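# Push or carry the carton out of the aisle

## Task

Get the carton completely out of the aisle that runs between the counter and the low shelf, disturbing the other objects as little as possible. At the end the carton must stay out of the aisle on its own, with the gripper released and the robot moved away from it. The robot must not fall over or finish leaning.

## Robot and tools

Robot: a Hello Robot Stretch 3 with one arm. It has a two-wheel base (0.33 m long, 0.34 m wide), a mast carrying a lift, and a telescoping arm that sticks out to the robot's RIGHT. The gripper only reaches forward or back when the base drives. Turning in place pivots about the point midway between the drive wheels, 0.05 m behind the front edge. With the arm pulled in and the wrist folded, a turn sweeps a circle of radius 0.28 m; an unfolded, level wrist reaches past that circle.

Frames: the base frame has its origin on the floor between the drive wheels, x forward, y left, z up. The odometry frame is the base frame as it was when the scene began. hand_pose is in the base frame, at the point where closed fingertips meet; with all wrist joints at zero its x axis points up, y back along the arm toward the mast, z toward the rear.

Tool execute_actions: arguments "actions" (a list holding one action, or empty to just read state and images) and optional "cameras" (a list from head_camera, nav_camera, wrist_camera, all; omitted, null or ["all"] gives all; [] gives none). An action may contain "base", "joints", or both, plus optional "contact_limits"; the motions begin together and may finish separately.
- "base" holds exactly one command, each an offset from where the base last measured itself: {"translate_m": d}, metres along the current heading, forward positive, -1 to 1; or {"rotate_rad": d}, radians, counter-clockwise (left) positive, -3.2 to 3.2. No sideways motion exists.
- "joints" is one object of absolute targets by name (not offsets): lift_m 0 to 1.1 (arm height on the mast); arm_m 0 to 0.52 (extension); wrist_yaw_rad -1.345 to 4.42 (0 along the arm, positive toward the front, 3.0 folded over the base); wrist_pitch_rad -1.57 to 0.451 (0 level, negative tips fingers down); wrist_roll_rad -2.911 to 2.911 (0 fingers side by side, level); gripper_m -0.089 to 0.179 (larger is wider; the real fingertip gap is 0.007 m less when nearly shut, 0.025 m less when fully open, zero below 0.007); head_pan_rad -3.953 to 1.73 (0 forward, positive left, -1.57 looks along the arm); head_tilt_rad -1.53 to 0.419 (negative looks down). Done tolerances: lift and arm ±0.004 m, yaw and roll ±0.02, pitch ±0.05, gripper ±0.004, head ±0.02.
- "contact_limits": {"arm_m": value}, a motor_effort percentage 1 to 100 at which the arm's motion halts (contact_stop); lower is gentler but too low stops instantly. It also caps holding force until the next action. Values above the maximum are trimmed.
Unknown keys or out-of-range values reject the whole call with no motion. A joint or the base left out of an action may still be driving toward an older target. If a result reports a stop, the remaining calls in that reply are skipped. No action runs past 15 s.

Tool wait: {"seconds": 0 to 10}; commands nothing and returns the same readings. Tool zoom_image: {"camera", "region": [x0, y0, x1, y1]} in pixels of that camera's latest full image, at most 504 by 504. Tool finished_scene: {"scene": number}; irreversible, and its result says whether the goal was met.

Readings: base_status and joint_status tell how each motion ended: done (for the base, wheels turned fully even if slipping), off_target (stopped short, may still push), contact_stop, time_out, torque_fault (old target dropped). on_its_own covers uncommanded parts; "held at" is the held target, not the actual position. motor_effort is percent of max, positive toward larger joint values, bracket showing the peak; readings carry fixed bias and noise. Positive wheel effort pushes forward; rest effort out of range suggests pushing or carrying. lidar_m: 12 distances in metres from the base origin, 30-degree sectors starting straight ahead and going counter-clockwise (4th left, 7th behind, 10th right), "-" for nothing; plane 0.17 m above floor, range 0.15 to 12 m, blind to clear objects and low items, partly blocked by the mast and, with the lift low, by the robot itself. wrist_depth_mm (45 to 1000) and head_depth_mm (280 to 4000, image sideways) are 7x7 grids of median depth from top left. base_odometry counts wheel turns only; heading -3.142 to 3.142, left positive. turned_by_wheels and turned_by_imu give turning since the last result. base_tilt in degrees, forward and right positive, with up to about 4 degrees fixed bias.

Cameras: head_camera and nav_camera move with head pan and tilt; wrist_camera rides on the gripper. Calibration lines give K, distortion and T_world_to_cam from the base frame; expect small errors, larger for the wrist camera.

Speed: fast (0.30 m/s, 1.9 rad/s) only when stowed: lift_m below 0.30, arm_m below 0.03, wrist_yaw_rad above 2.54; otherwise 0.10 m/s and 0.63 rad/s.

Gripper: grip by commanding below the object's width; release by commanding at least 0.02 above the contact value. The reading does not confirm a hold; overly hard squeezes get reduced, so objects can slip.

Cautions: arm and lift stop and go slack on firm contact; a slack lift can sink under load or be pushed up by closing fingers. Base, wrist and head push without stopping; wrist servos can shut off for 10 s after sustained strain. Fold or unfold the wrist only with lift_m 0.32 to 0.95, wrist_pitch_rad -0.4, roll near 0; after folding the lift may go down to 0.25. With yaw below -0.4 keep pitch at -0.5 or lower. Pushing something rigid with the gripper above about 0.45 m, a second push after a contact_stop, driving while holding or hooking a fixed thing, or snagging furniture (especially reversing) can tip the robot; undo the last move in small steps, free the gripper, and lower lift_m to about 0.2 if still leaning. Avoid drops, slams and hard pushes. Objects may occasionally get nudged by outside forces. Between replies the robot keeps its last command while the world runs on.

Each tool is called after "Request:" by a JSON object that holds its "fn" and its "kwargs".

## Session

Request:
{"fn": "execute_actions", "kwargs": {"actions": [{"joints":{"head_tilt_rad":-0.7}}]}}

Scene clock: 0.93 s.
base_odometry: x=+0.000 y=+0.000 heading=+0.000 (m, m, rad; odometry frame)
turned_by_wheels: +0.000 (rad since the last result)
turned_by_imu: +0.000 (rad since the last result)
base_tilt: forward=+1.0 right=+1.7 (deg)
lidar_m: 1.50 1.00 0.92 1.07 1.76 1.24 1.22 1.17 1.48 1.17 1.87 1.86
head_depth_mm: 1521 1676 1880 1991 1624 1347 1154 / 1579 1772 1990 2016 1611 1345 1157 / 1656 1826 2092 1985 1606 1346 1152 / 1727 1924 2218 1976 1598 1331 1145 / 1745 1730 1955 1954 1578 1339 1139 / 1816 1430 1594 1784 1573 1320 1137 / 1900 1273 1356 1490 1555 1317 1132
base_status: not commanded
joint_positions: lift_m=+0.304 arm_m=+0.003 wrist_yaw_rad=+3.080 wrist_pitch_rad=-0.568 wrist_roll_rad=-0.009 gripper_m=+0.037 head_pan_rad=+0.008 head_tilt_rad=-0.691
joint_status: all done
motor_effort: left_wheel=+0(0) right_wheel=-1(1) lift_m=+23(23) arm_m=+0(0) wrist_yaw_rad=+0(0) wrist_pitch_rad=+5(5) wrist_roll_rad=+0(0) gripper_m=+0(0) head_pan_rad=+1(1) head_tilt_rad=-2(24) (%)
hand_pose: x=-0.0087 y=+0.0552 z=+0.2842 quat_wxyz=(+0.219, +0.681, +0.178, +0.676) (m; base frame)
wrist_depth_mm: - - - - - 871 818 / 909 885 879 878 869 846 839 / 725 711 - 702 703 686 691 / 608 600 597 589 584 579 577 / 523 533 - 536 520 503 504 / 468 - - - - 448 441 / - - - - 400 394 395
pictures: head_camera (sideways: a quarter turn clockwise sets it upright), nav_camera (sideways: a quarter turn counterclockwise sets it upright), wrist_camera
camera_calibration (this result's frames):
head_camera: T_world_to_cam=[[-0.641814, -0.0507587, -0.765178, 1.02056], [-0.0353989, 0.998704, -0.036558, 0.0573573], [0.766043, 0.00362302, -0.64278, 0.793186], [0, 0, 0, 1]] pos_world=[0.0494262, -0.0083544, 1.29285]
nav_camera: T_world_to_cam=[[0.639983, -0.0117208, 0.7683, -0.963937], [-0.0071694, -0.999931, -0.00928247, 0.0607598], [0.768356, 0.000432375, -0.640023, 0.78326], [0, 0, 0, 1]] pos_world=[0.0155166, 0.0491188, 1.24246]
wrist_camera: T_world_to_cam=[[0.997235, -0.0703747, -0.0238835, 0.0239654], [-0.0663348, -0.698008, -0.713011, 0.275815], [0.033507, 0.712623, -0.700746, 0.317286], [0, 0, 0, 1]] pos_world=[-0.0162343, -0.0318978, 0.419569]
Images, in order (width x height): head_camera 896x504, nav_camera 672x504, wrist_camera 644x364.

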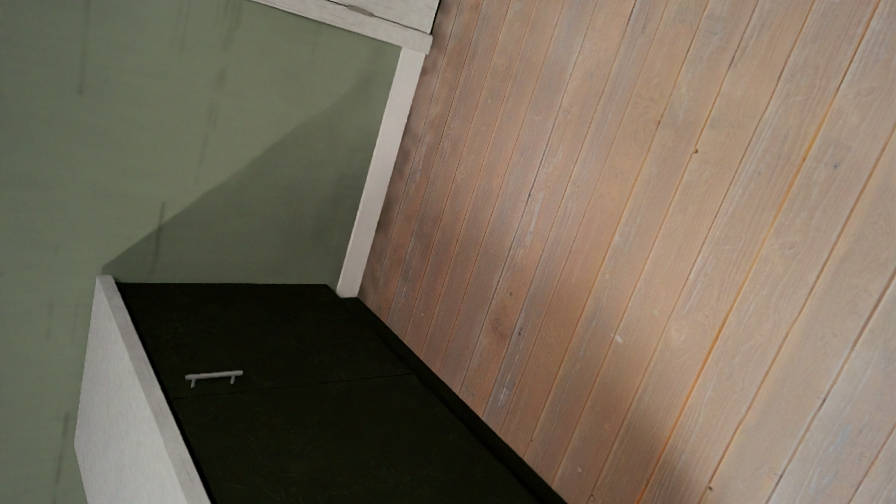

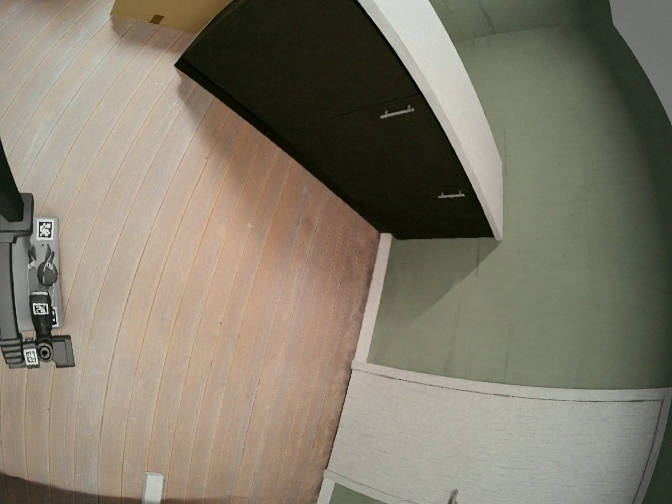

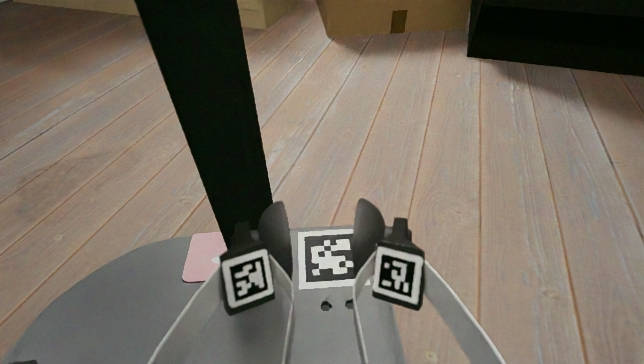

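Request:
{"fn": "execute_actions", "kwargs": {"actions": [{"base":{"translate_m":-0.28},"joints":{"lift_m":0.28}}], "cameras": []}}

Request:
{"fn": "execute_actions", "kwargs": {"actions": [{"base":{"rotate_rad":1.13}}], "cameras": []}}

Request:
{"fn": "execute_actions", "kwargs": {"actions": [{"base":{"translate_m":0.55},"joints":{"head_tilt_rad":-0.85}}], "cameras": ["head_camera","nav_camera"]}}

Scene clock: 8.07 s.
base_odometry: x=-0.280 y=+0.000 heading=+0.000 (m, m, rad; odometry frame)
turned_by_wheels: +0.000 (rad since the last result)
turned_by_imu: -0.002 (rad since the last result)
base_tilt: forward=+1.1 right=+1.6 (deg)
lidar_m: 1.68 1.11 1.08 1.17 1.45 0.96 0.94 0.96 0.97 1.38 1.23 2.12
head_depth_mm: 1708 1916 2142 1997 1609 1345 1154 / 1801 1995 2257 1988 1606 1345 1153 / 1882 2124 2349 2019 1596 1350 1159 / 1945 2182 2427 1978 1598 1336 1141 / 1959 1925 2258 1957 1592 1323 1140 / 2055 1605 1784 1885 1570 1320 1129 / 2099 1379 1515 1682 1560 1309 1125
base_status: done
joint_positions: lift_m=+0.281 arm_m=+0.003 wrist_yaw_rad=+3.080 wrist_pitch_rad=-0.568 wrist_roll_rad=-0.009 gripper_m=+0.037 head_pan_rad=+0.008 head_tilt_rad=-0.692
joint_status: all done
motor_effort: left_wheel=+0(10) right_wheel=-1(9) lift_m=+14(20) arm_m=+1(0) wrist_yaw_rad=+0(0) wrist_pitch_rad=+5(5) wrist_roll_rad=+0(0) gripper_m=+1(0) head_pan_rad=+1(1) head_tilt_rad=-3(3) (%)
hand_pose: x=-0.0087 y=+0.0552 z=+0.2611 quat_wxyz=(+0.219, +0.681, +0.178, +0.676) (m; base frame)
wrist_depth_mm: - - - - - - 888 / 861 849 830 830 810 801 797 / 687 679 - 665 653 656 639 / 571 566 564 560 560 553 540 / 491 507 - - 495 475 472 / 443 - - - - 422 419 / - - - - 374 373 373
pictures: none
No camera images: the call's "cameras" was empty. Leave "cameras" out to get every camera's image.

Scene clock: 10.10 s.
base_odometry: x=-0.280 y=+0.000 heading=+1.130 (m, m, rad; odometry frame)
turned_by_wheels: +1.130 (rad since the last result)
turned_by_imu: +1.120 (rad since the last result)
base_tilt: forward=+1.0 right=+1.6 (deg)
lidar_m: 1.09 1.17 1.69 0.95 0.94 0.96 1.37 1.25 1.23 2.12 1.56 1.09
head_depth_mm: 2854 1195 1107 1293 1515 1347 1163 / 2843 1281 1176 1317 1522 1338 1157 / 2817 3206 2519 1559 1599 1345 1152 / 2788 3192 1772 1490 1589 1329 1153 / 2796 3100 2569 1469 1575 1321 1145 / 2741 2936 2446 1705 1556 1327 1142 / 2757 2645 1403 1564 1554 1312 1131
base_status: done
joint_positions: lift_m=+0.281 arm_m=+0.003 wrist_yaw_rad=+3.080 wrist_pitch_rad=-0.568 wrist_roll_rad=-0.009 gripper_m=+0.037 head_pan_rad=+0.008 head_tilt_rad=-0.692
joint_status: not commanded
motor_effort: left_wheel=-3(10) right_wheel=+2(12) lift_m=+14(14) arm_m=+0(1) wrist_yaw_rad=+0(0) wrist_pitch_rad=+5(5) wrist_roll_rad=+0(0) gripper_m=+0(1) head_pan_rad=+1(0) head_tilt_rad=-2(3) (%)
hand_pose: x=-0.0087 y=+0.0552 z=+0.2611 quat_wxyz=(+0.219, +0.681, +0.178, +0.676) (m; base frame)
wrist_depth_mm: - 813 920 - - - - / 876 841 831 828 809 805 798 / 679 678 - 667 655 659 647 / 568 570 573 563 551 554 545 / 495 506 - - 491 479 472 / 445 - - - - 420 415 / - - - - 376 376 372
pictures: none
No camera images: the call's "cameras" was empty. Leave "cameras" out to get every camera's image.

Scene clock: 13.60 s.
base_odometry: x=-0.045 y=+0.497 heading=+1.130 (m, m, rad; odometry frame)
turned_by_wheels: +0.000 (rad since the last result)
turned_by_imu: +0.004 (rad since the last result)
base_tilt: forward=+1.1 right=+1.5 (deg)
lidar_m: 0.59 0.59 1.11 1.63 1.18 1.25 1.49 1.66 2.21 2.12 0.73 0.58
head_depth_mm: 2334 831 769 765 875 1214 1109 / 2403 2484 1093 1090 1080 1229 1105 / 2472 2646 2068 1149 1351 1253 1100 / 2412 2610 2064 1151 1204 1235 1100 / 2460 2596 2047 1137 1077 1245 1092 / 2427 2490 2051 1192 1345 1239 1090 / 2324 2226 2025 1175 1175 1226 1088
base_status: done
joint_positions: lift_m=+0.281 arm_m=+0.003 wrist_yaw_rad=+3.080 wrist_pitch_rad=-0.568 wrist_roll_rad=-0.009 gripper_m=+0.037 head_pan_rad=+0.008 head_tilt_rad=-0.840
joint_status: all done
motor_effort: left_wheel=-3(7) right_wheel=+2(11) lift_m=+13(13) arm_m=-1(0) wrist_yaw_rad=+0(0) wrist_pitch_rad=+5(5) wrist_roll_rad=+0(0) gripper_m=+1(1) head_pan_rad=+0(1) head_tilt_rad=-3(13) (%)
hand_pose: x=-0.0087 y=+0.0552 z=+0.2611 quat_wxyz=(+0.219, +0.681, +0.178, +0.676) (m; base frame)
wrist_depth_mm: 887 - - - - 937 825 / 848 846 833 814 813 794 670 / 685 673 - 672 668 656 622 / 573 569 571 562 552 552 550 / 497 504 - - 491 480 472 / 443 - - - - 421 419 / - - - - 378 374 373
pictures: head_camera (sideways: a quarter turn clockwise sets it upright), nav_camera (sideways: a quarter turn counterclockwise sets it upright)
camera_calibration (this result's frames):
head_camera: T_world_to_cam=[[-0.748541, -0.0515656, -0.66108, 0.885548], [-0.040532, 0.998666, -0.0320037, 0.0514527], [0.661848, 0.00283881, -0.749633, 0.932797], [0, 0, 0, 1]] pos_world=[0.047585, -0.00836818, 1.28632]
nav_camera: T_world_to_cam=[[0.7472, -0.0109102, 0.664509, -0.829328], [-0.00838446, -0.99994, -0.00698959, 0.0577805], [0.664546, -0.000348931, -0.747247, 0.923352], [0, 0, 0, 1]] pos_world=[0.0065484, 0.0490512, 1.24147]
Images, in order (width x height): head_camera 896x504, nav_camera 672x504.

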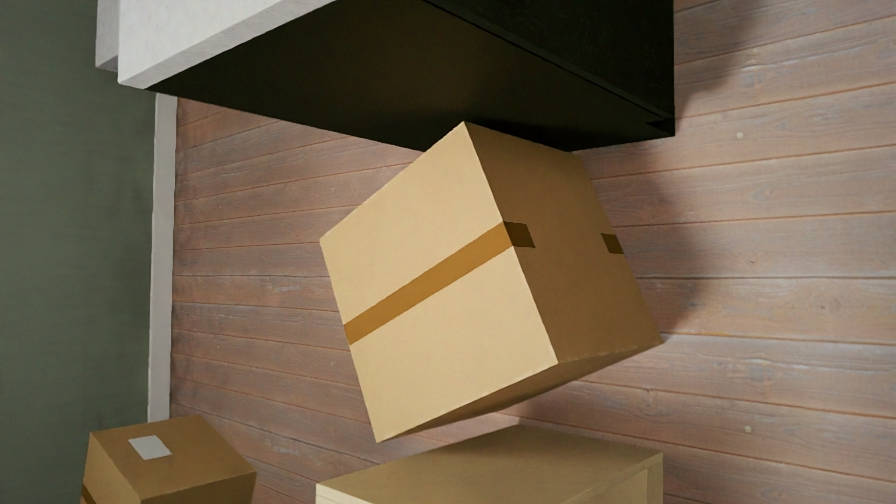

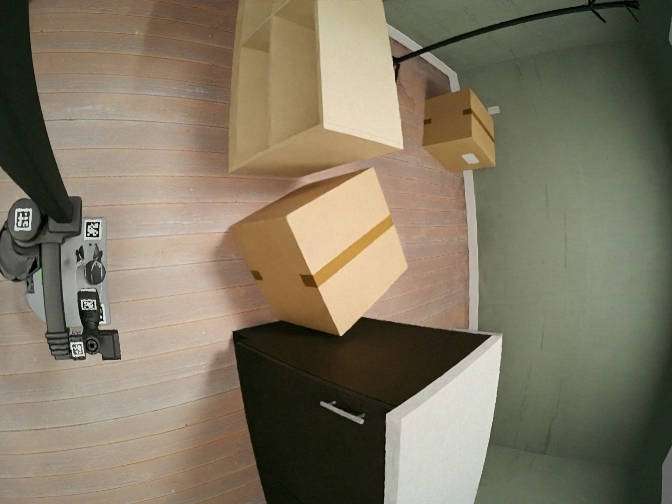

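Request:
{"fn": "execute_actions", "kwargs": {"actions": [{"base":{"rotate_rad":0.15}}], "cameras": []}}

Request:
{"fn": "execute_actions", "kwargs": {"actions": [{"base":{"translate_m":0.51},"joints":{"head_tilt_rad":-1.25}}], "cameras": []}}

Request:
{"fn": "execute_actions", "kwargs": {"actions": [{"base":{"rotate_rad":-0.1},"joints":{"lift_m":0.31}}], "cameras": []}}

Request:
{"fn": "execute_actions", "kwargs": {"actions": [{"base":{"translate_m":0.3}}], "cameras": ["head_camera","nav_camera"]}}

Scene clock: 21.50 s.
base_odometry: x=-0.045 y=+0.497 heading=+1.280 (m, m, rad; odometry frame)
turned_by_wheels: +0.150 (rad since the last result)
turned_by_imu: +0.149 (rad since the last result)
base_tilt: forward=+1.0 right=+1.6 (deg)
lidar_m: 0.59 0.68 1.11 1.63 1.24 1.49 1.91 1.66 2.12 1.41 0.64 0.57
head_depth_mm: 2377 2577 1213 1053 972 1099 1106 / 2393 2590 2080 1160 1268 1231 1111 / 2432 2653 2074 1145 1197 1250 1103 / 2447 2685 2057 1141 1109 1252 1101 / 2472 2391 2028 1167 1338 1239 1097 / 2378 2215 1988 1222 1330 1241 1093 / 2430 2313 1065 954 1300 1234 1089
base_status: done
joint_positions: lift_m=+0.281 arm_m=+0.003 wrist_yaw_rad=+3.080 wrist_pitch_rad=-0.568 wrist_roll_rad=-0.009 gripper_m=+0.037 head_pan_rad=+0.008 head_tilt_rad=-0.840
joint_status: not commanded
motor_effort: left_wheel=-3(13) right_wheel=+3(10) lift_m=+13(14) arm_m=+0(0) wrist_yaw_rad=+0(0) wrist_pitch_rad=+5(5) wrist_roll_rad=+0(0) gripper_m=+0(1) head_pan_rad=+0(1) head_tilt_rad=-3(3) (%)
hand_pose: x=-0.0087 y=+0.0552 z=+0.2611 quat_wxyz=(+0.219, +0.681, +0.178, +0.676) (m; base frame)
wrist_depth_mm: 939 - - - - - 824 / 862 839 835 830 817 804 727 / 689 682 - 665 665 658 650 / 572 569 564 560 555 555 547 / 491 508 - - 495 478 475 / 446 - - - - 419 417 / - - - - 374 374 370
pictures: none
No camera images: the call's "cameras" was empty. Leave "cameras" out to get every camera's image.

Scene clock: 24.87 s.
base_odometry: x=+0.101 y=+0.986 heading=+1.280 (m, m, rad; odometry frame)
turned_by_wheels: +0.000 (rad since the last result)
turned_by_imu: +0.004 (rad since the last result)
base_tilt: forward=+1.0 right=+1.7 (deg)
lidar_m: - - 0.31 0.90 1.43 1.49 2.42 2.12 2.20 0.35 0.22 0.15
head_depth_mm: 1697 1554 1430 918 946 995 1105 / 1689 1547 956 894 1209 1172 1090 / 1685 1548 960 891 854 - 1091 / 1692 1542 953 891 850 - - / 1672 1534 952 883 853 - - / 1649 1543 1428 1127 1214 1187 - / 1660 1533 786 817 938 1166 1071
base_status: done
joint_positions: lift_m=+0.281 arm_m=+0.003 wrist_yaw_rad=+3.080 wrist_pitch_rad=-0.568 wrist_roll_rad=-0.009 gripper_m=+0.037 head_pan_rad=+0.008 head_tilt_rad=-1.236
joint_status: all done
motor_effort: left_wheel=-3(8) right_wheel=+3(10) lift_m=+14(14) arm_m=+0(0) wrist_yaw_rad=+0(0) wrist_pitch_rad=+5(5) wrist_roll_rad=+0(0) gripper_m=+0(0) head_pan_rad=+1(1) head_tilt_rad=-4(20) (%)
hand_pose: x=-0.0087 y=+0.0552 z=+0.2611 quat_wxyz=(+0.219, +0.681, +0.178, +0.676) (m; base frame)
wrist_depth_mm: - - - - 764 323 106 / 860 842 844 808 379 361 110 / 679 673 - 671 424 395 115 / 576 564 568 562 482 161 120 / 492 505 - - 492 169 126 / 442 - - - - 180 132 / - - - - 294 182 138
pictures: none
No camera images: the call's "cameras" was empty. Leave "cameras" out to get every camera's image.

Scene clock: 25.93 s.
base_odometry: x=+0.101 y=+0.986 heading=+1.180 (m, m, rad; odometry frame)
turned_by_wheels: -0.100 (rad since the last result)
turned_by_imu: -0.099 (rad since the last result)
base_tilt: forward=+1.0 right=+1.7 (deg)
lidar_m: - - 0.31 0.31 1.52 1.43 1.97 2.13 2.24 0.35 0.29 0.15
head_depth_mm: 1704 1550 1424 902 950 1138 1105 / 1677 1541 1422 888 1215 1166 1083 / 1688 1560 959 894 973 - 1084 / 1666 1548 954 886 844 - 1085 / 1675 1546 951 889 844 - - / 1660 1538 1420 908 1222 1180 - / 1629 1525 1417 899 929 1165 -
base_status: done
joint_positions: lift_m=+0.309 arm_m=+0.003 wrist_yaw_rad=+3.080 wrist_pitch_rad=-0.568 wrist_roll_rad=-0.009 gripper_m=+0.037 head_pan_rad=+0.008 head_tilt_rad=-1.236
joint_status: all done
motor_effort: left_wheel=+2(10) right_wheel=-3(7) lift_m=+32(34) arm_m=+0(1) wrist_yaw_rad=+0(0) wrist_pitch_rad=+5(5) wrist_roll_rad=+0(0) gripper_m=+1(0) head_pan_rad=+0(0) head_tilt_rad=-4(5) (%)
hand_pose: x=-0.0087 y=+0.0551 z=+0.2900 quat_wxyz=(+0.219, +0.681, +0.178, +0.676) (m; base frame)
wrist_depth_mm: - - - - 339 335 103 / 918 910 894 836 377 363 109 / 734 730 - 680 423 145 114 / 616 614 605 598 485 154 120 / 533 527 - 542 524 166 126 / 470 - - - - 179 133 / - - - - 282 184 142
pictures: none
No camera images: the call's "cameras" was empty. Leave "cameras" out to get every camera's image.

Scene clock: 30.03 s.
base_odometry: x=+0.215 y=+1.263 heading=+1.180 (m, m, rad; odometry frame)
turned_by_wheels: +0.000 (rad since the last result)
turned_by_imu: +0.003 (rad since the last result)
base_tilt: forward=+0.9 right=+1.6 (deg)
lidar_m: - - 0.31 0.30 0.31 1.65 2.26 2.41 0.36 0.28 0.15 -
head_depth_mm: 1682 1548 1436 921 845 931 904 / 1679 1554 1439 893 837 1161 1092 / 1681 1540 1418 888 831 - 1086 / 1660 1535 1430 885 827 - - / 1666 1548 1423 888 834 - - / 1665 1532 1413 1320 1243 1176 - / 1607 1516 1404 1322 1234 944 -
base_status: done
joint_positions: lift_m=+0.309 arm_m=+0.003 wrist_yaw_rad=+3.080 wrist_pitch_rad=-0.568 wrist_roll_rad=-0.009 gripper_m=+0.037 head_pan_rad=+0.008 head_tilt_rad=-1.236
joint_status: not commanded
motor_effort: left_wheel=+10(25) right_wheel=-3(6) lift_m=+32(32) arm_m=+0(0) wrist_yaw_rad=+0(0) wrist_pitch_rad=+5(5) wrist_roll_rad=+0(0) gripper_m=+0(0) head_pan_rad=+0(1) head_tilt_rad=-4(5) (%)
hand_pose: x=-0.0087 y=+0.0551 z=+0.2900 quat_wxyz=(+0.219, +0.681, +0.178, +0.676) (m; base frame)
wrist_depth_mm: - 316 322 329 325 109 78 / 916 357 359 365 354 112 79 / 740 419 - 414 203 115 80 / 615 589 458 471 209 118 82 / 531 524 - 530 193 121 83 / 469 - - - - 124 85 / - - - - 216 119 87
pictures: head_camera (sideways: a quarter turn clockwise sets it upright), nav_camera (sideways: a quarter turn counterclockwise sets it upright)
camera_calibration (this result's frames):
head_camera: T_world_to_cam=[[-0.945395, -0.0530551, -0.321579, 0.444501], [-0.0503178, 0.998592, -0.0168238, 0.0317371], [0.322019, 0.000276059, -0.946733, 1.19103], [0, 0, 0, 1]] pos_world=[0.0382912, -0.00843816, 1.27107]
nav_camera: T_world_to_cam=[[0.945515, -0.00940968, 0.325442, -0.388852], [-0.00984327, -0.999952, -0.000314251, 0.049097], [0.32543, -0.00290629, -0.945562, 1.18316], [0, 0, 0, 1]] pos_world=[-0.0168876, 0.0488743, 1.24532]
Images, in order (width x height): head_camera 896x504, nav_camera 672x504.

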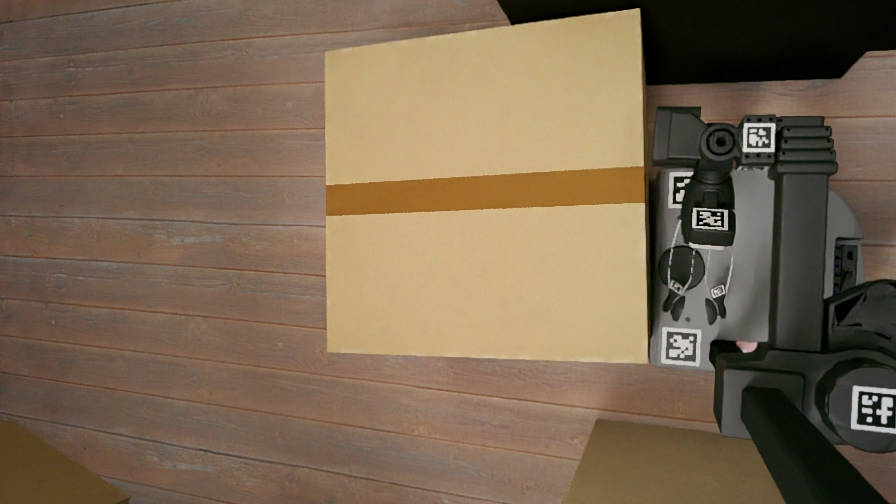

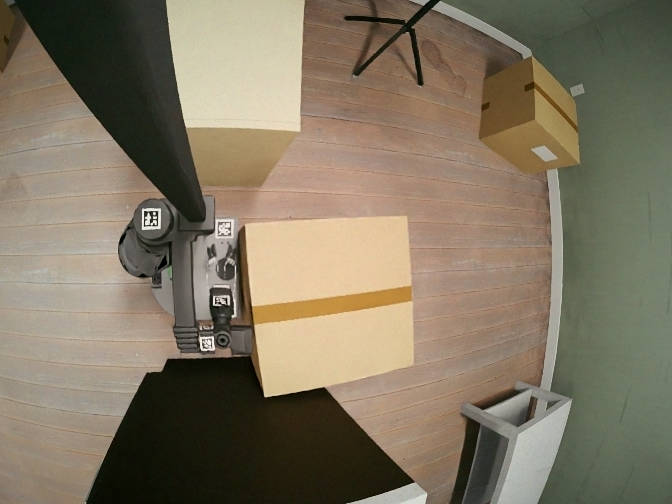

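Request:
{"fn": "execute_actions", "kwargs": {"actions": [{"base":{"translate_m":0.6},"joints":{"lift_m":0.28}}], "cameras": []}}

Request:
{"fn": "execute_actions", "kwargs": {"actions": [{"base":{"translate_m":-0.5}}], "cameras": ["nav_camera"]}}

Scene clock: 36.03 s.
base_odometry: x=+0.444 y=+1.818 heading=+1.180 (m, m, rad; odometry frame)
turned_by_wheels: +0.000 (rad since the last result)
turned_by_imu: +0.004 (rad since the last result)
base_tilt: forward=+1.0 right=+1.6 (deg)
lidar_m: - - 1.64 0.97 1.13 0.55 2.85 0.50 0.48 0.21 0.15 -
head_depth_mm: 1508 1556 1438 913 839 1164 1115 / 1520 1559 1434 894 832 1163 1094 / 1521 1548 1433 886 834 - 1089 / 1540 1534 1418 886 831 - - / 1544 1531 1414 883 832 - - / 1556 1523 1413 1308 1231 1174 - / 1527 1492 1418 1314 1231 1164 1078
base_status: done
joint_positions: lift_m=+0.281 arm_m=+0.003 wrist_yaw_rad=+3.080 wrist_pitch_rad=-0.568 wrist_roll_rad=-0.009 gripper_m=+0.037 head_pan_rad=+0.008 head_tilt_rad=-1.236
joint_status: all done
motor_effort: left_wheel=+2(21) right_wheel=+10(24) lift_m=+12(29) arm_m=+0(0) wrist_yaw_rad=+0(1) wrist_pitch_rad=+5(5) wrist_roll_rad=+0(0) gripper_m=+0(0) head_pan_rad=+0(1) head_tilt_rad=-4(5) (%)
hand_pose: x=-0.0087 y=+0.0551 z=+0.2612 quat_wxyz=(+0.219, +0.681, +0.178, +0.676) (m; base frame)
wrist_depth_mm: 834 838 - - 955 106 74 / 694 768 831 822 743 109 75 / 575 677 - 668 204 110 76 / 545 566 568 559 209 113 77 / 495 510 - - 190 114 78 / 441 - - - - 117 79 / - - - - 203 111 80
pictures: none
No camera images: the call's "cameras" was empty. Leave "cameras" out to get every camera's image.

Scene clock: 39.27 s.
base_odometry: x=+0.254 y=+1.356 heading=+1.180 (m, m, rad; odometry frame)
turned_by_wheels: +0.000 (rad since the last result)
turned_by_imu: -0.003 (rad since the last result)
base_tilt: forward=+1.0 right=+1.7 (deg)
lidar_m: 0.54 1.37 1.11 0.30 0.32 0.43 2.36 0.50 0.36 0.35 0.36 0.57
head_depth_mm: 1688 1535 1407 1335 1248 929 898 / 1678 1037 993 1329 1239 1159 1096 / 1675 1033 990 1310 1250 - 1086 / 1670 1034 990 1307 1247 - - / 1694 1050 1100 1329 1232 - - / 1672 1526 1408 1332 1238 1188 - / 1557 1512 1414 1318 1228 945 1054
base_status: done
joint_positions: lift_m=+0.281 arm_m=+0.003 wrist_yaw_rad=+3.080 wrist_pitch_rad=-0.568 wrist_roll_rad=-0.009 gripper_m=+0.037 head_pan_rad=+0.008 head_tilt_rad=-1.236
joint_status: not commanded
motor_effort: left_wheel=+1(10) right_wheel=-2(8) lift_m=+13(14) arm_m=+0(1) wrist_yaw_rad=+0(0) wrist_pitch_rad=+5(5) wrist_roll_rad=+0(0) gripper_m=+0(0) head_pan_rad=+0(1) head_tilt_rad=-4(4) (%)
hand_pose: x=-0.0087 y=+0.0551 z=+0.2611 quat_wxyz=(+0.219, +0.681, +0.178, +0.676) (m; base frame)
wrist_depth_mm: 312 315 322 327 - - - / 344 350 360 366 815 802 801 / 399 396 - 415 656 653 648 / 557 450 458 476 560 548 550 / 494 500 - - 497 476 475 / 447 - - - - 420 419 / - - - - 376 375 375
pictures: nav_camera (sideways: a quarter turn counterclockwise sets it upright)
camera_calibration (this result's frames):
nav_camera: T_world_to_cam=[[0.945592, -0.00941826, 0.32522, -0.388563], [-0.00985302, -0.999951, -0.000310156, 0.0490917], [0.325207, -0.00291112, -0.945638, 1.18326], [0, 0, 0, 1]] pos_world=[-0.0169004, 0.0488744, 1.24532]
Images, in order (width x height): nav_camera 672x504.

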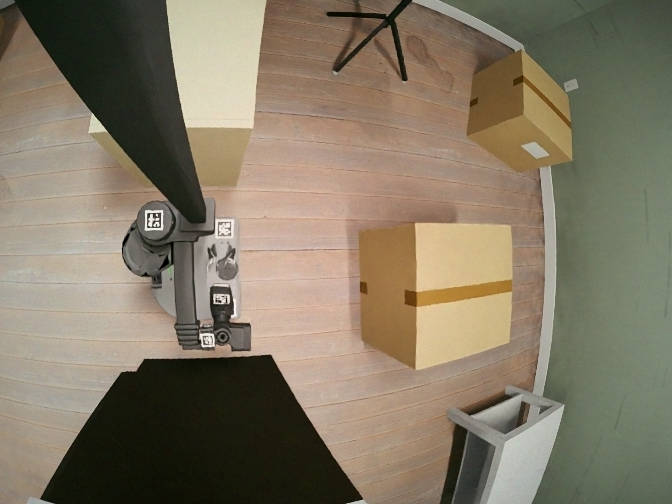

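Request:
{"fn": "finished_scene", "kwargs": {"scene": 1}}

The scene is finished: the task was done.


## Next scene

The same job, from a new start.

Request:
{"fn": "execute_actions", "kwargs": {"actions": [{"joints":{"head_tilt_rad":-0.8}}]}}

Scene clock: 0.97 s.
base_odometry: x=+0.000 y=+0.000 heading=+0.000 (m, m, rad; odometry frame)
turned_by_wheels: +0.000 (rad since the last result)
turned_by_imu: +0.000 (rad since the last result)
base_tilt: forward=+1.1 right=+1.6 (deg)
lidar_m: 0.71 0.81 1.74 1.22 1.56 2.24 2.23 1.14 0.67 0.67 0.81 1.18
head_depth_mm: 1304 1512 1787 1850 1537 1314 1145 / 1300 1513 1781 1843 1526 1312 1141 / 1308 1493 1763 1773 1521 1305 1137 / 1296 1490 1671 1256 1424 1297 1129 / 1295 1483 1628 1212 1287 1288 1129 / 1287 1481 1661 1206 1402 1281 1119 / 1282 1479 1740 1283 1455 1280 1118
base_status: not commanded
joint_positions: lift_m=+0.464 arm_m=+0.003 wrist_yaw_rad=+3.005 wrist_pitch_rad=-0.603 wrist_roll_rad=-0.009 gripper_m=+0.037 head_pan_rad=+0.008 head_tilt_rad=-0.790
joint_status: all done
motor_effort: left_wheel=+0(1) right_wheel=+0(0) lift_m=+24(24) arm_m=+0(1) wrist_yaw_rad=+0(0) wrist_pitch_rad=+5(5) wrist_roll_rad=+0(0) gripper_m=+0(1) head_pan_rad=+1(1) head_tilt_rad=-4(25) (%)
hand_pose: x=+0.0056 y=+0.0481 z=+0.4372 quat_wxyz=(+0.255, +0.685, +0.165, +0.663) (m; base frame)
wrist_depth_mm: - - - - - - - / - - - - - - - / 991 960 948 938 914 898 896 / 810 813 795 793 774 772 774 / 707 709 700 693 694 669 674 / 635 625 630 619 - 600 586 / 559 565 - - 537 534 532
pictures: head_camera (sideways: a quarter turn clockwise sets it upright), nav_camera (sideways: a quarter turn counterclockwise sets it upright), wrist_camera
camera_calibration (this result's frames):
head_camera: T_world_to_cam=[[-0.714126, -0.051304, -0.698135, 0.933625], [-0.0388673, 0.998678, -0.0336326, 0.0535653], [0.698938, 0.00311679, -0.715176, 0.88776], [0, 0, 0, 1]] pos_world=[0.0483181, -0.00836276, 1.2885]
nav_camera: T_world_to_cam=[[0.712613, -0.0111731, 0.701468, -0.877278], [-0.008013, -0.999938, -0.0077868, 0.0588166], [0.701512, -0.0000718947, -0.712658, 0.878144], [0, 0, 0, 1]] pos_world=[0.00960341, 0.0490742, 1.24166]
wrist_camera: T_world_to_cam=[[0.989101, -0.145343, -0.0235309, 0.0163433], [-0.121477, -0.715268, -0.688211, 0.371195], [0.0831959, 0.683569, -0.725129, 0.440848], [0, 0, 0, 1]] pos_world=[-0.00775015, -0.0334707, 0.575516]
Images, in order (width x height): head_camera 896x504, nav_camera 672x504, wrist_camera 644x364.

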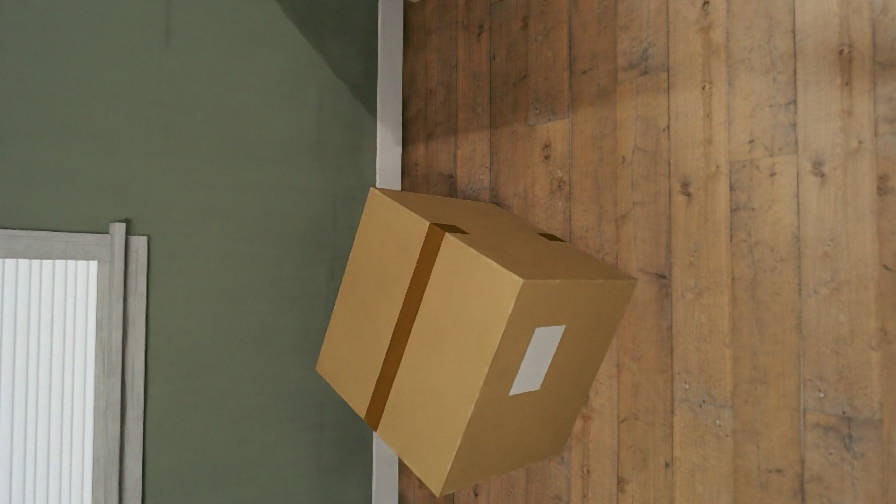

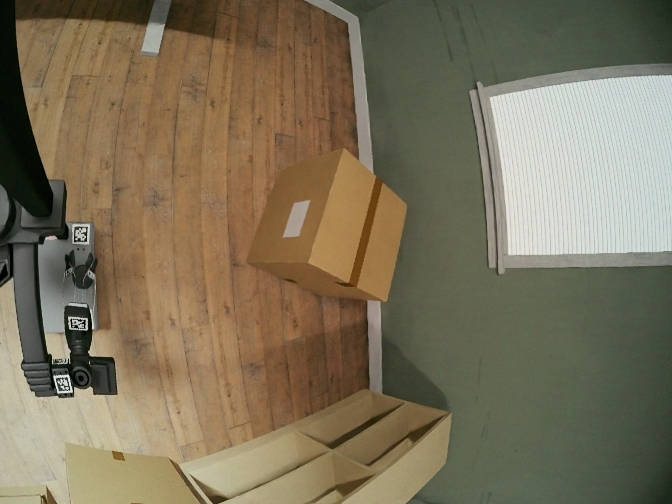

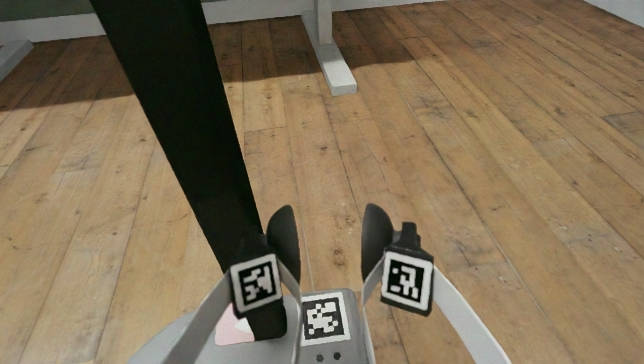

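Request:
{"fn": "execute_actions", "kwargs": {"actions": [{"base":{"rotate_rad":-1.65},"joints":{"lift_m":0.28,"wrist_yaw_rad":3.08}}], "cameras": ["head_camera","nav_camera"]}}

Scene clock: 7.63 s.
base_odometry: x=+0.000 y=+0.000 heading=-1.650 (m, m, rad; odometry frame)
turned_by_wheels: -1.650 (rad since the last result)
turned_by_imu: -1.638 (rad since the last result)
base_tilt: forward=+1.0 right=+1.7 (deg)
lidar_m: 0.67 0.78 1.19 0.71 0.78 1.77 1.22 1.67 1.57 2.23 1.22 0.67
head_depth_mm: 2714 1003 994 1117 1431 1306 1137 / 2748 1349 1351 1307 1462 1301 1139 / 2780 3008 2272 1219 1142 1297 1136 / 2727 2965 2267 1217 1171 1294 1127 / 2750 2963 2272 1214 1250 1282 1125 / 2721 2828 2171 1239 1403 1276 1117 / 2575 2415 1158 1270 1431 1279 1113
base_status: done
joint_positions: lift_m=+0.281 arm_m=+0.003 wrist_yaw_rad=+3.079 wrist_pitch_rad=-0.603 wrist_roll_rad=-0.009 gripper_m=+0.037 head_pan_rad=+0.008 head_tilt_rad=-0.790
joint_status: all done
motor_effort: left_wheel=+2(12) right_wheel=-3(9) lift_m=+14(19) arm_m=+0(0) wrist_yaw_rad=+1(2) wrist_pitch_rad=+5(5) wrist_roll_rad=+0(0) gripper_m=+0(1) head_pan_rad=+1(0) head_tilt_rad=-3(4) (%)
hand_pose: x=-0.0088 y=+0.0495 z=+0.2541 quat_wxyz=(+0.231, +0.678, +0.190, +0.672) (m; base frame)
wrist_depth_mm: - 812 729 883 969 930 860 / 843 816 - 783 771 750 728 / 672 661 - 632 635 617 605 / 570 555 549 548 539 526 518 / 490 509 - - 480 463 454 / 444 - - - - 407 400 / - - - - 371 366 364
pictures: head_camera (sideways: a quarter turn clockwise sets it upright), nav_camera (sideways: a quarter turn counterclockwise sets it upright)
camera_calibration (this result's frames):
head_camera: T_world_to_cam=[[-0.714623, -0.0513078, -0.697625, 0.932963], [-0.0388914, 0.998678, -0.0336102, 0.0535363], [0.698428, 0.00311299, -0.715674, 0.888411], [0, 0, 0, 1]] pos_world=[0.0483086, -0.00836283, 1.28847]
nav_camera: T_world_to_cam=[[0.713113, -0.0111692, 0.70096, -0.876619], [-0.00801848, -0.999938, -0.0077757, 0.0588022], [0.701003, -0.0000756801, -0.713158, 0.878797], [0, 0, 0, 1]] pos_world=[0.00956045, 0.0490739, 1.24165]
Images, in order (width x height): head_camera 896x504, nav_camera 672x504.

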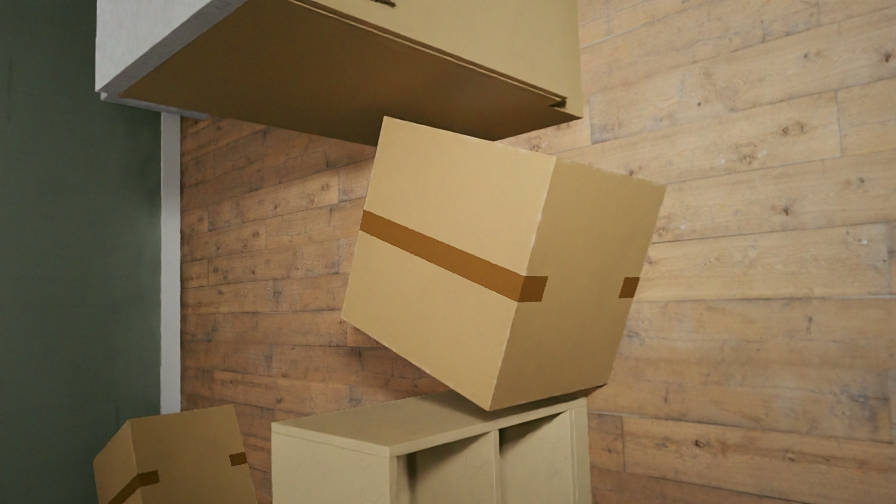

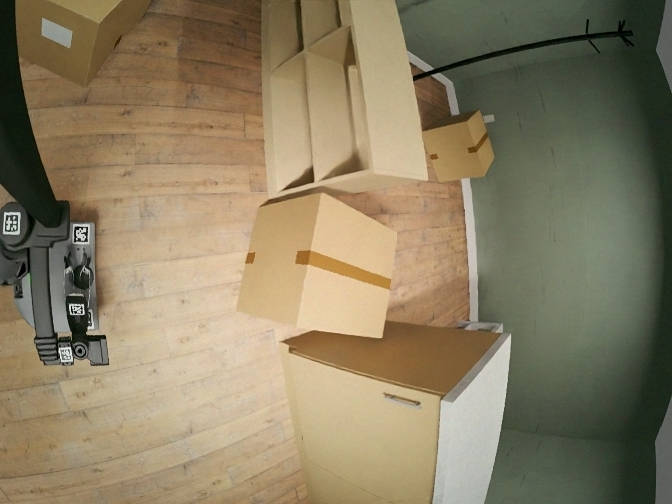

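Request:
{"fn": "execute_actions", "kwargs": {"actions": [{"base":{"rotate_rad":-0.07}}], "cameras": []}}

Request:
{"fn": "execute_actions", "kwargs": {"actions": [{"base":{"translate_m":0.57},"joints":{"head_tilt_rad":-1.25}}], "cameras": []}}

Request:
{"fn": "execute_actions", "kwargs": {"actions": [{"base":{"rotate_rad":0.14},"joints":{"lift_m":0.31}}], "cameras": []}}

Request:
{"fn": "execute_actions", "kwargs": {"actions": [{"base":{"translate_m":0.2}}], "cameras": ["head_camera","nav_camera"]}}

Scene clock: 17.63 s.
base_odometry: x=+0.000 y=+0.000 heading=-1.720 (m, m, rad; odometry frame)
turned_by_wheels: -0.070 (rad since the last result)
turned_by_imu: -0.069 (rad since the last result)
base_tilt: forward=+0.9 right=+1.6 (deg)
lidar_m: 0.67 0.75 1.19 0.71 0.74 1.82 1.22 1.66 1.56 2.24 1.34 0.88
head_depth_mm: 2818 936 942 1139 1460 1302 1140 / 2738 1099 1143 1220 1453 1306 1142 / 2770 2926 1693 1289 1442 1294 1130 / 2803 3004 2256 1212 1159 1301 1123 / 2752 2957 2246 1215 1218 1291 1124 / 2690 2938 2238 1202 1287 1291 1122 / 2656 2556 1246 1232 1418 1276 1114
base_status: done
joint_positions: lift_m=+0.281 arm_m=+0.003 wrist_yaw_rad=+3.079 wrist_pitch_rad=-0.603 wrist_roll_rad=-0.009 gripper_m=+0.037 head_pan_rad=+0.008 head_tilt_rad=-0.790
joint_status: not commanded
motor_effort: left_wheel=+2(11) right_wheel=-3(11) lift_m=+14(14) arm_m=+0(0) wrist_yaw_rad=+0(1) wrist_pitch_rad=+5(5) wrist_roll_rad=+0(0) gripper_m=+0(0) head_pan_rad=+0(1) head_tilt_rad=-4(3) (%)
hand_pose: x=-0.0088 y=+0.0495 z=+0.2541 quat_wxyz=(+0.231, +0.678, +0.190, +0.672) (m; base frame)
wrist_depth_mm: - 772 742 946 980 940 840 / 830 812 - 789 767 746 738 / 674 659 - 640 639 619 608 / 573 559 544 552 536 526 517 / 491 505 - - 480 465 456 / 441 - - - - 410 408 / - - - - 369 363 364
pictures: none
No camera images: the call's "cameras" was empty. Leave "cameras" out to get every camera's image.

Scene clock: 21.10 s.
base_odometry: x=-0.085 y=-0.564 heading=-1.720 (m, m, rad; odometry frame)
turned_by_wheels: +0.000 (rad since the last result)
turned_by_imu: +0.004 (rad since the last result)
base_tilt: forward=+0.9 right=+1.6 (deg)
lidar_m: - 0.15 0.21 0.97 0.98 0.99 1.78 1.97 2.36 2.16 0.15 -
head_depth_mm: 687 726 767 835 1264 1197 1131 / 1694 978 969 1069 1272 1196 1116 / 1731 1580 968 900 861 - 1106 / 1710 1568 966 900 857 - - / 1711 1565 963 896 862 - - / 1703 1561 965 894 1095 1202 - / 1688 1556 1443 996 1236 1168 1089
base_status: done
joint_positions: lift_m=+0.281 arm_m=+0.003 wrist_yaw_rad=+3.079 wrist_pitch_rad=-0.603 wrist_roll_rad=-0.009 gripper_m=+0.037 head_pan_rad=+0.008 head_tilt_rad=-1.236
joint_status: all done
motor_effort: left_wheel=+1(14) right_wheel=-3(5) lift_m=+14(14) arm_m=+0(0) wrist_yaw_rad=+1(1) wrist_pitch_rad=+5(5) wrist_roll_rad=+0(0) gripper_m=+1(0) head_pan_rad=+1(1) head_tilt_rad=-5(22) (%)
hand_pose: x=-0.0089 y=+0.0495 z=+0.2541 quat_wxyz=(+0.230, +0.678, +0.190, +0.672) (m; base frame)
wrist_depth_mm: 815 974 - - 786 321 185 / 790 821 - 768 686 311 181 / 674 665 - 640 619 300 179 / 562 559 547 551 537 292 175 / 487 514 - - 466 282 172 / 440 - - - - 272 168 / - - - - 370 243 166
pictures: none
No camera images: the call's "cameras" was empty. Leave "cameras" out to get every camera's image.

Scene clock: 22.30 s.
base_odometry: x=-0.085 y=-0.564 heading=-1.580 (m, m, rad; odometry frame)
turned_by_wheels: +0.140 (rad since the last result)
turned_by_imu: +0.139 (rad since the last result)
base_tilt: forward=+1.0 right=+1.7 (deg)
lidar_m: - 0.15 0.27 1.55 0.98 1.34 1.78 1.98 2.24 0.89 0.15 -
head_depth_mm: 1720 931 927 924 1232 1200 1127 / 1716 1594 1154 921 1241 1202 1115 / 1713 1567 966 900 854 - 1100 / 1706 1561 966 896 862 - - / 1709 1562 965 899 964 - - / 1709 1560 1447 895 1239 1198 - / 1686 1564 993 978 1250 1185 -
base_status: done
joint_positions: lift_m=+0.309 arm_m=+0.003 wrist_yaw_rad=+3.079 wrist_pitch_rad=-0.603 wrist_roll_rad=-0.009 gripper_m=+0.037 head_pan_rad=+0.008 head_tilt_rad=-1.236
joint_status: all done
motor_effort: left_wheel=-3(11) right_wheel=+2(10) lift_m=+33(37) arm_m=+0(0) wrist_yaw_rad=+1(1) wrist_pitch_rad=+5(5) wrist_roll_rad=+0(0) gripper_m=+0(0) head_pan_rad=+0(0) head_tilt_rad=-4(5) (%)
hand_pose: x=-0.0089 y=+0.0495 z=+0.2830 quat_wxyz=(+0.230, +0.678, +0.190, +0.672) (m; base frame)
wrist_depth_mm: 791 897 - - 908 836 237 / 858 865 - 831 793 627 223 / 729 707 - 680 677 419 212 / 621 605 583 583 576 374 201 / 528 533 - - 510 343 192 / 472 - - - - 313 183 / - - - - 396 268 175
pictures: none
No camera images: the call's "cameras" was empty. Leave "cameras" out to get every camera's image.

Scene clock: 25.33 s.
base_odometry: x=-0.086 y=-0.764 heading=-1.580 (m, m, rad; odometry frame)
turned_by_wheels: +0.000 (rad since the last result)
turned_by_imu: +0.001 (rad since the last result)
base_tilt: forward=+1.0 right=+1.6 (deg)
lidar_m: - - 0.15 0.34 1.11 1.12 1.98 2.15 2.25 0.33 0.15 -
head_depth_mm: 1727 1581 912 909 898 1174 1127 / 1719 1582 1455 1214 1248 1189 1115 / 1719 1575 1455 903 845 - 1095 / 1711 1572 967 901 843 - - / 1705 1565 967 897 849 - - / 1694 1563 962 899 856 1215 - / 1683 1565 1451 902 861 1185 -
base_status: done
joint_positions: lift_m=+0.309 arm_m=+0.003 wrist_yaw_rad=+3.079 wrist_pitch_rad=-0.603 wrist_roll_rad=-0.009 gripper_m=+0.037 head_pan_rad=+0.008 head_tilt_rad=-1.236
joint_status: not commanded
motor_effort: left_wheel=-3(6) right_wheel=+18(41) lift_m=+33(33) arm_m=+0(1) wrist_yaw_rad=+0(1) wrist_pitch_rad=+5(5) wrist_roll_rad=+0(0) gripper_m=+0(1) head_pan_rad=+1(0) head_tilt_rad=-4(4) (%)
hand_pose: x=-0.0089 y=+0.0495 z=+0.2830 quat_wxyz=(+0.230, +0.678, +0.190, +0.672) (m; base frame)
wrist_depth_mm: 891 - - 993 356 170 105 / 863 870 - 802 396 168 105 / 724 717 - 690 406 166 104 / 607 602 590 578 394 165 103 / 524 530 - - 279 162 103 / 465 - - - - 161 102 / - - - - 291 147 102
pictures: head_camera (sideways: a quarter turn clockwise sets it upright), nav_camera (sideways: a quarter turn counterclockwise sets it upright)
camera_calibration (this result's frames):
head_camera: T_world_to_cam=[[-0.945403, -0.053052, -0.321558, 0.444473], [-0.0503148, 0.998592, -0.0168228, 0.0317358], [0.321997, 0.000274817, -0.94674, 1.19104], [0, 0, 0, 1]] pos_world=[0.0382905, -0.00843828, 1.27106]
nav_camera: T_world_to_cam=[[0.945522, -0.00941279, 0.325421, -0.388824], [-0.00984662, -0.999951, -0.000313853, 0.0490965], [0.325408, -0.00290754, -0.945569, 1.18317], [0, 0, 0, 1]] pos_world=[-0.0168887, 0.0488743, 1.24532]
Images, in order (width x height): head_camera 896x504, nav_camera 672x504.

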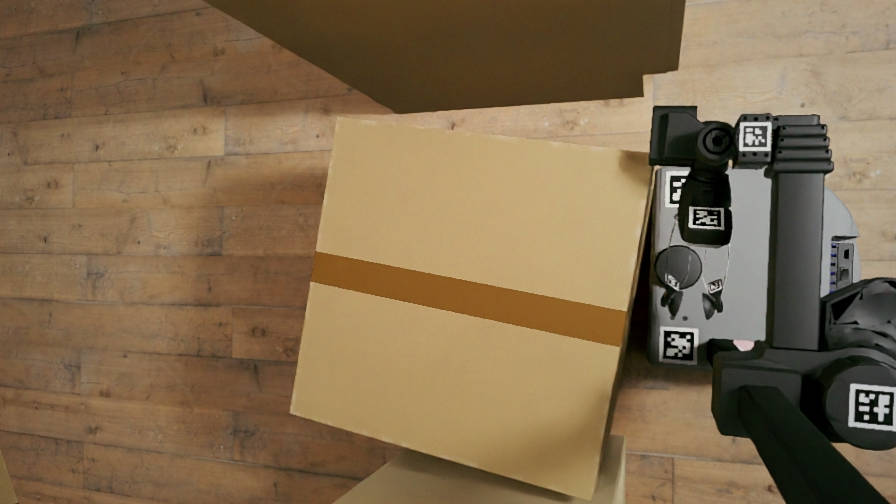

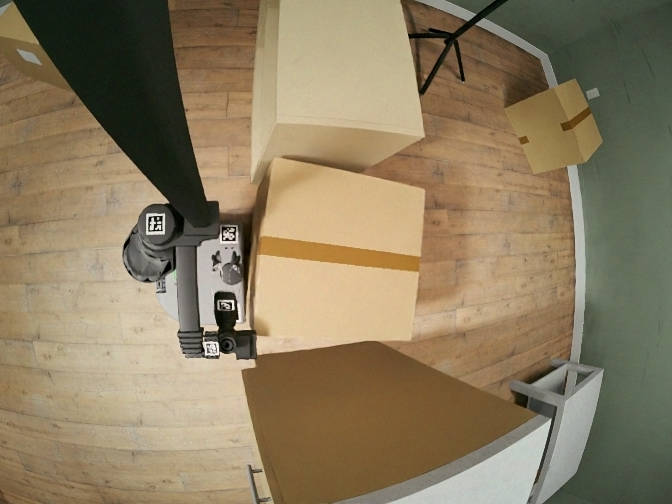

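Request:
{"fn": "execute_actions", "kwargs": {"actions": [{"base":{"translate_m":0.85}}], "cameras": []}}

Request:
{"fn": "execute_actions", "kwargs": {"actions": [{"base":{"translate_m":-0.45}}], "cameras": ["nav_camera"]}}

Scene clock: 40.40 s.
base_odometry: x=-0.094 y=-1.614 heading=-1.580 (m, m, rad; odometry frame)
turned_by_wheels: +0.000 (rad since the last result)
turned_by_imu: +0.007 (rad since the last result)
base_tilt: forward=+0.9 right=+1.6 (deg)
lidar_m: - - 0.15 0.19 1.17 0.52 2.82 0.45 0.40 0.94 2.20 -
head_depth_mm: 1627 1596 1468 1364 1269 1189 1117 / 1634 1581 1460 1357 1270 1198 1117 / 1635 1574 1471 916 852 - 1103 / 1637 1573 1456 900 841 - - / 1635 1570 1439 899 840 - - / 1632 1562 1447 892 839 1202 - / 1631 1557 1439 905 836 1181 -
base_status: done
joint_positions: lift_m=+0.309 arm_m=+0.003 wrist_yaw_rad=+3.079 wrist_pitch_rad=-0.603 wrist_roll_rad=-0.009 gripper_m=+0.037 head_pan_rad=+0.008 head_tilt_rad=-1.236
joint_status: not commanded
on_its_own: left_wheel is at rest, and its effort (+20) is outside its rest range (-18 to +18)
motor_effort: left_wheel=+20(36) right_wheel=+7(29) lift_m=+32(32) arm_m=+0(0) wrist_yaw_rad=+1(0) wrist_pitch_rad=+5(5) wrist_roll_rad=+0(0) gripper_m=+0(0) head_pan_rad=+1(1) head_tilt_rad=-5(4) (%)
hand_pose: x=-0.0089 y=+0.0495 z=+0.2830 quat_wxyz=(+0.230, +0.678, +0.190, +0.672) (m; base frame)
wrist_depth_mm: 898 866 - - 205 109 75 / 731 769 - 836 212 111 76 / 550 662 - 684 220 113 76 / 519 594 585 577 226 115 78 / 523 530 - - 184 118 78 / 467 - - - - 119 79 / - - - - 205 113 80
pictures: none
No camera images: the call's "cameras" was empty. Leave "cameras" out to get every camera's image.

Scene clock: 46.17 s.
base_odometry: x=-0.090 y=-1.164 heading=-1.580 (m, m, rad; odometry frame)
turned_by_wheels: +0.000 (rad since the last result)
turned_by_imu: -0.003 (rad since the last result)
base_tilt: forward=+0.9 right=+1.8 (deg)
lidar_m: 0.50 0.51 1.14 0.34 0.35 1.42 2.38 0.47 0.33 0.32 0.33 0.52
head_depth_mm: 1742 1575 1468 1366 921 856 850 / 1717 1578 1464 1357 1278 1151 1106 / 1716 1059 992 1334 1271 - 1103 / 1721 1047 990 1328 1267 - - / 1693 1043 985 1322 1262 - - / 1697 1037 986 1321 1257 1198 - / 1638 1552 1413 1340 1254 1070 -
base_status: done
joint_positions: lift_m=+0.309 arm_m=+0.003 wrist_yaw_rad=+3.079 wrist_pitch_rad=-0.603 wrist_roll_rad=-0.009 gripper_m=+0.037 head_pan_rad=+0.008 head_tilt_rad=-1.236
joint_status: not commanded
motor_effort: left_wheel=-2(13) right_wheel=+2(4) lift_m=+32(32) arm_m=-1(0) wrist_yaw_rad=+1(1) wrist_pitch_rad=+5(5) wrist_roll_rad=+0(0) gripper_m=+0(0) head_pan_rad=+1(0) head_tilt_rad=-4(4) (%)
hand_pose: x=-0.0089 y=+0.0495 z=+0.2830 quat_wxyz=(+0.230, +0.678, +0.190, +0.672) (m; base frame)
wrist_depth_mm: 346 349 361 365 - - - / 810 391 - 412 817 812 783 / 719 441 - 473 684 671 656 / 609 523 526 543 582 568 562 / 524 530 - - 515 495 491 / 468 - - - - 442 434 / - - - - 394 395 395
pictures: nav_camera (sideways: a quarter turn counterclockwise sets it upright)
camera_calibration (this result's frames):
nav_camera: T_world_to_cam=[[0.945527, -0.00939365, 0.325409, -0.388809], [-0.00982642, -0.999952, -0.000313639, 0.0490961], [0.325396, -0.00290105, -0.945573, 1.18318], [0, 0, 0, 1]] pos_world=[-0.0168904, 0.0488738, 1.24532]
Images, in order (width x height): nav_camera 672x504.

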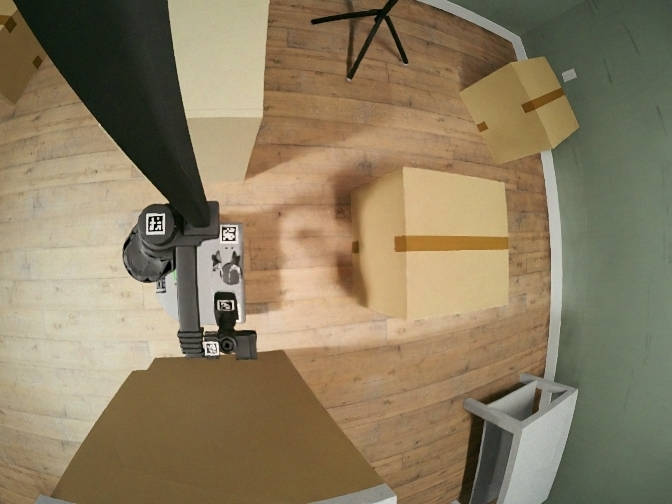

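Request:
{"fn": "finished_scene", "kwargs": {"scene": 2}}

The scene is finished: the task was done.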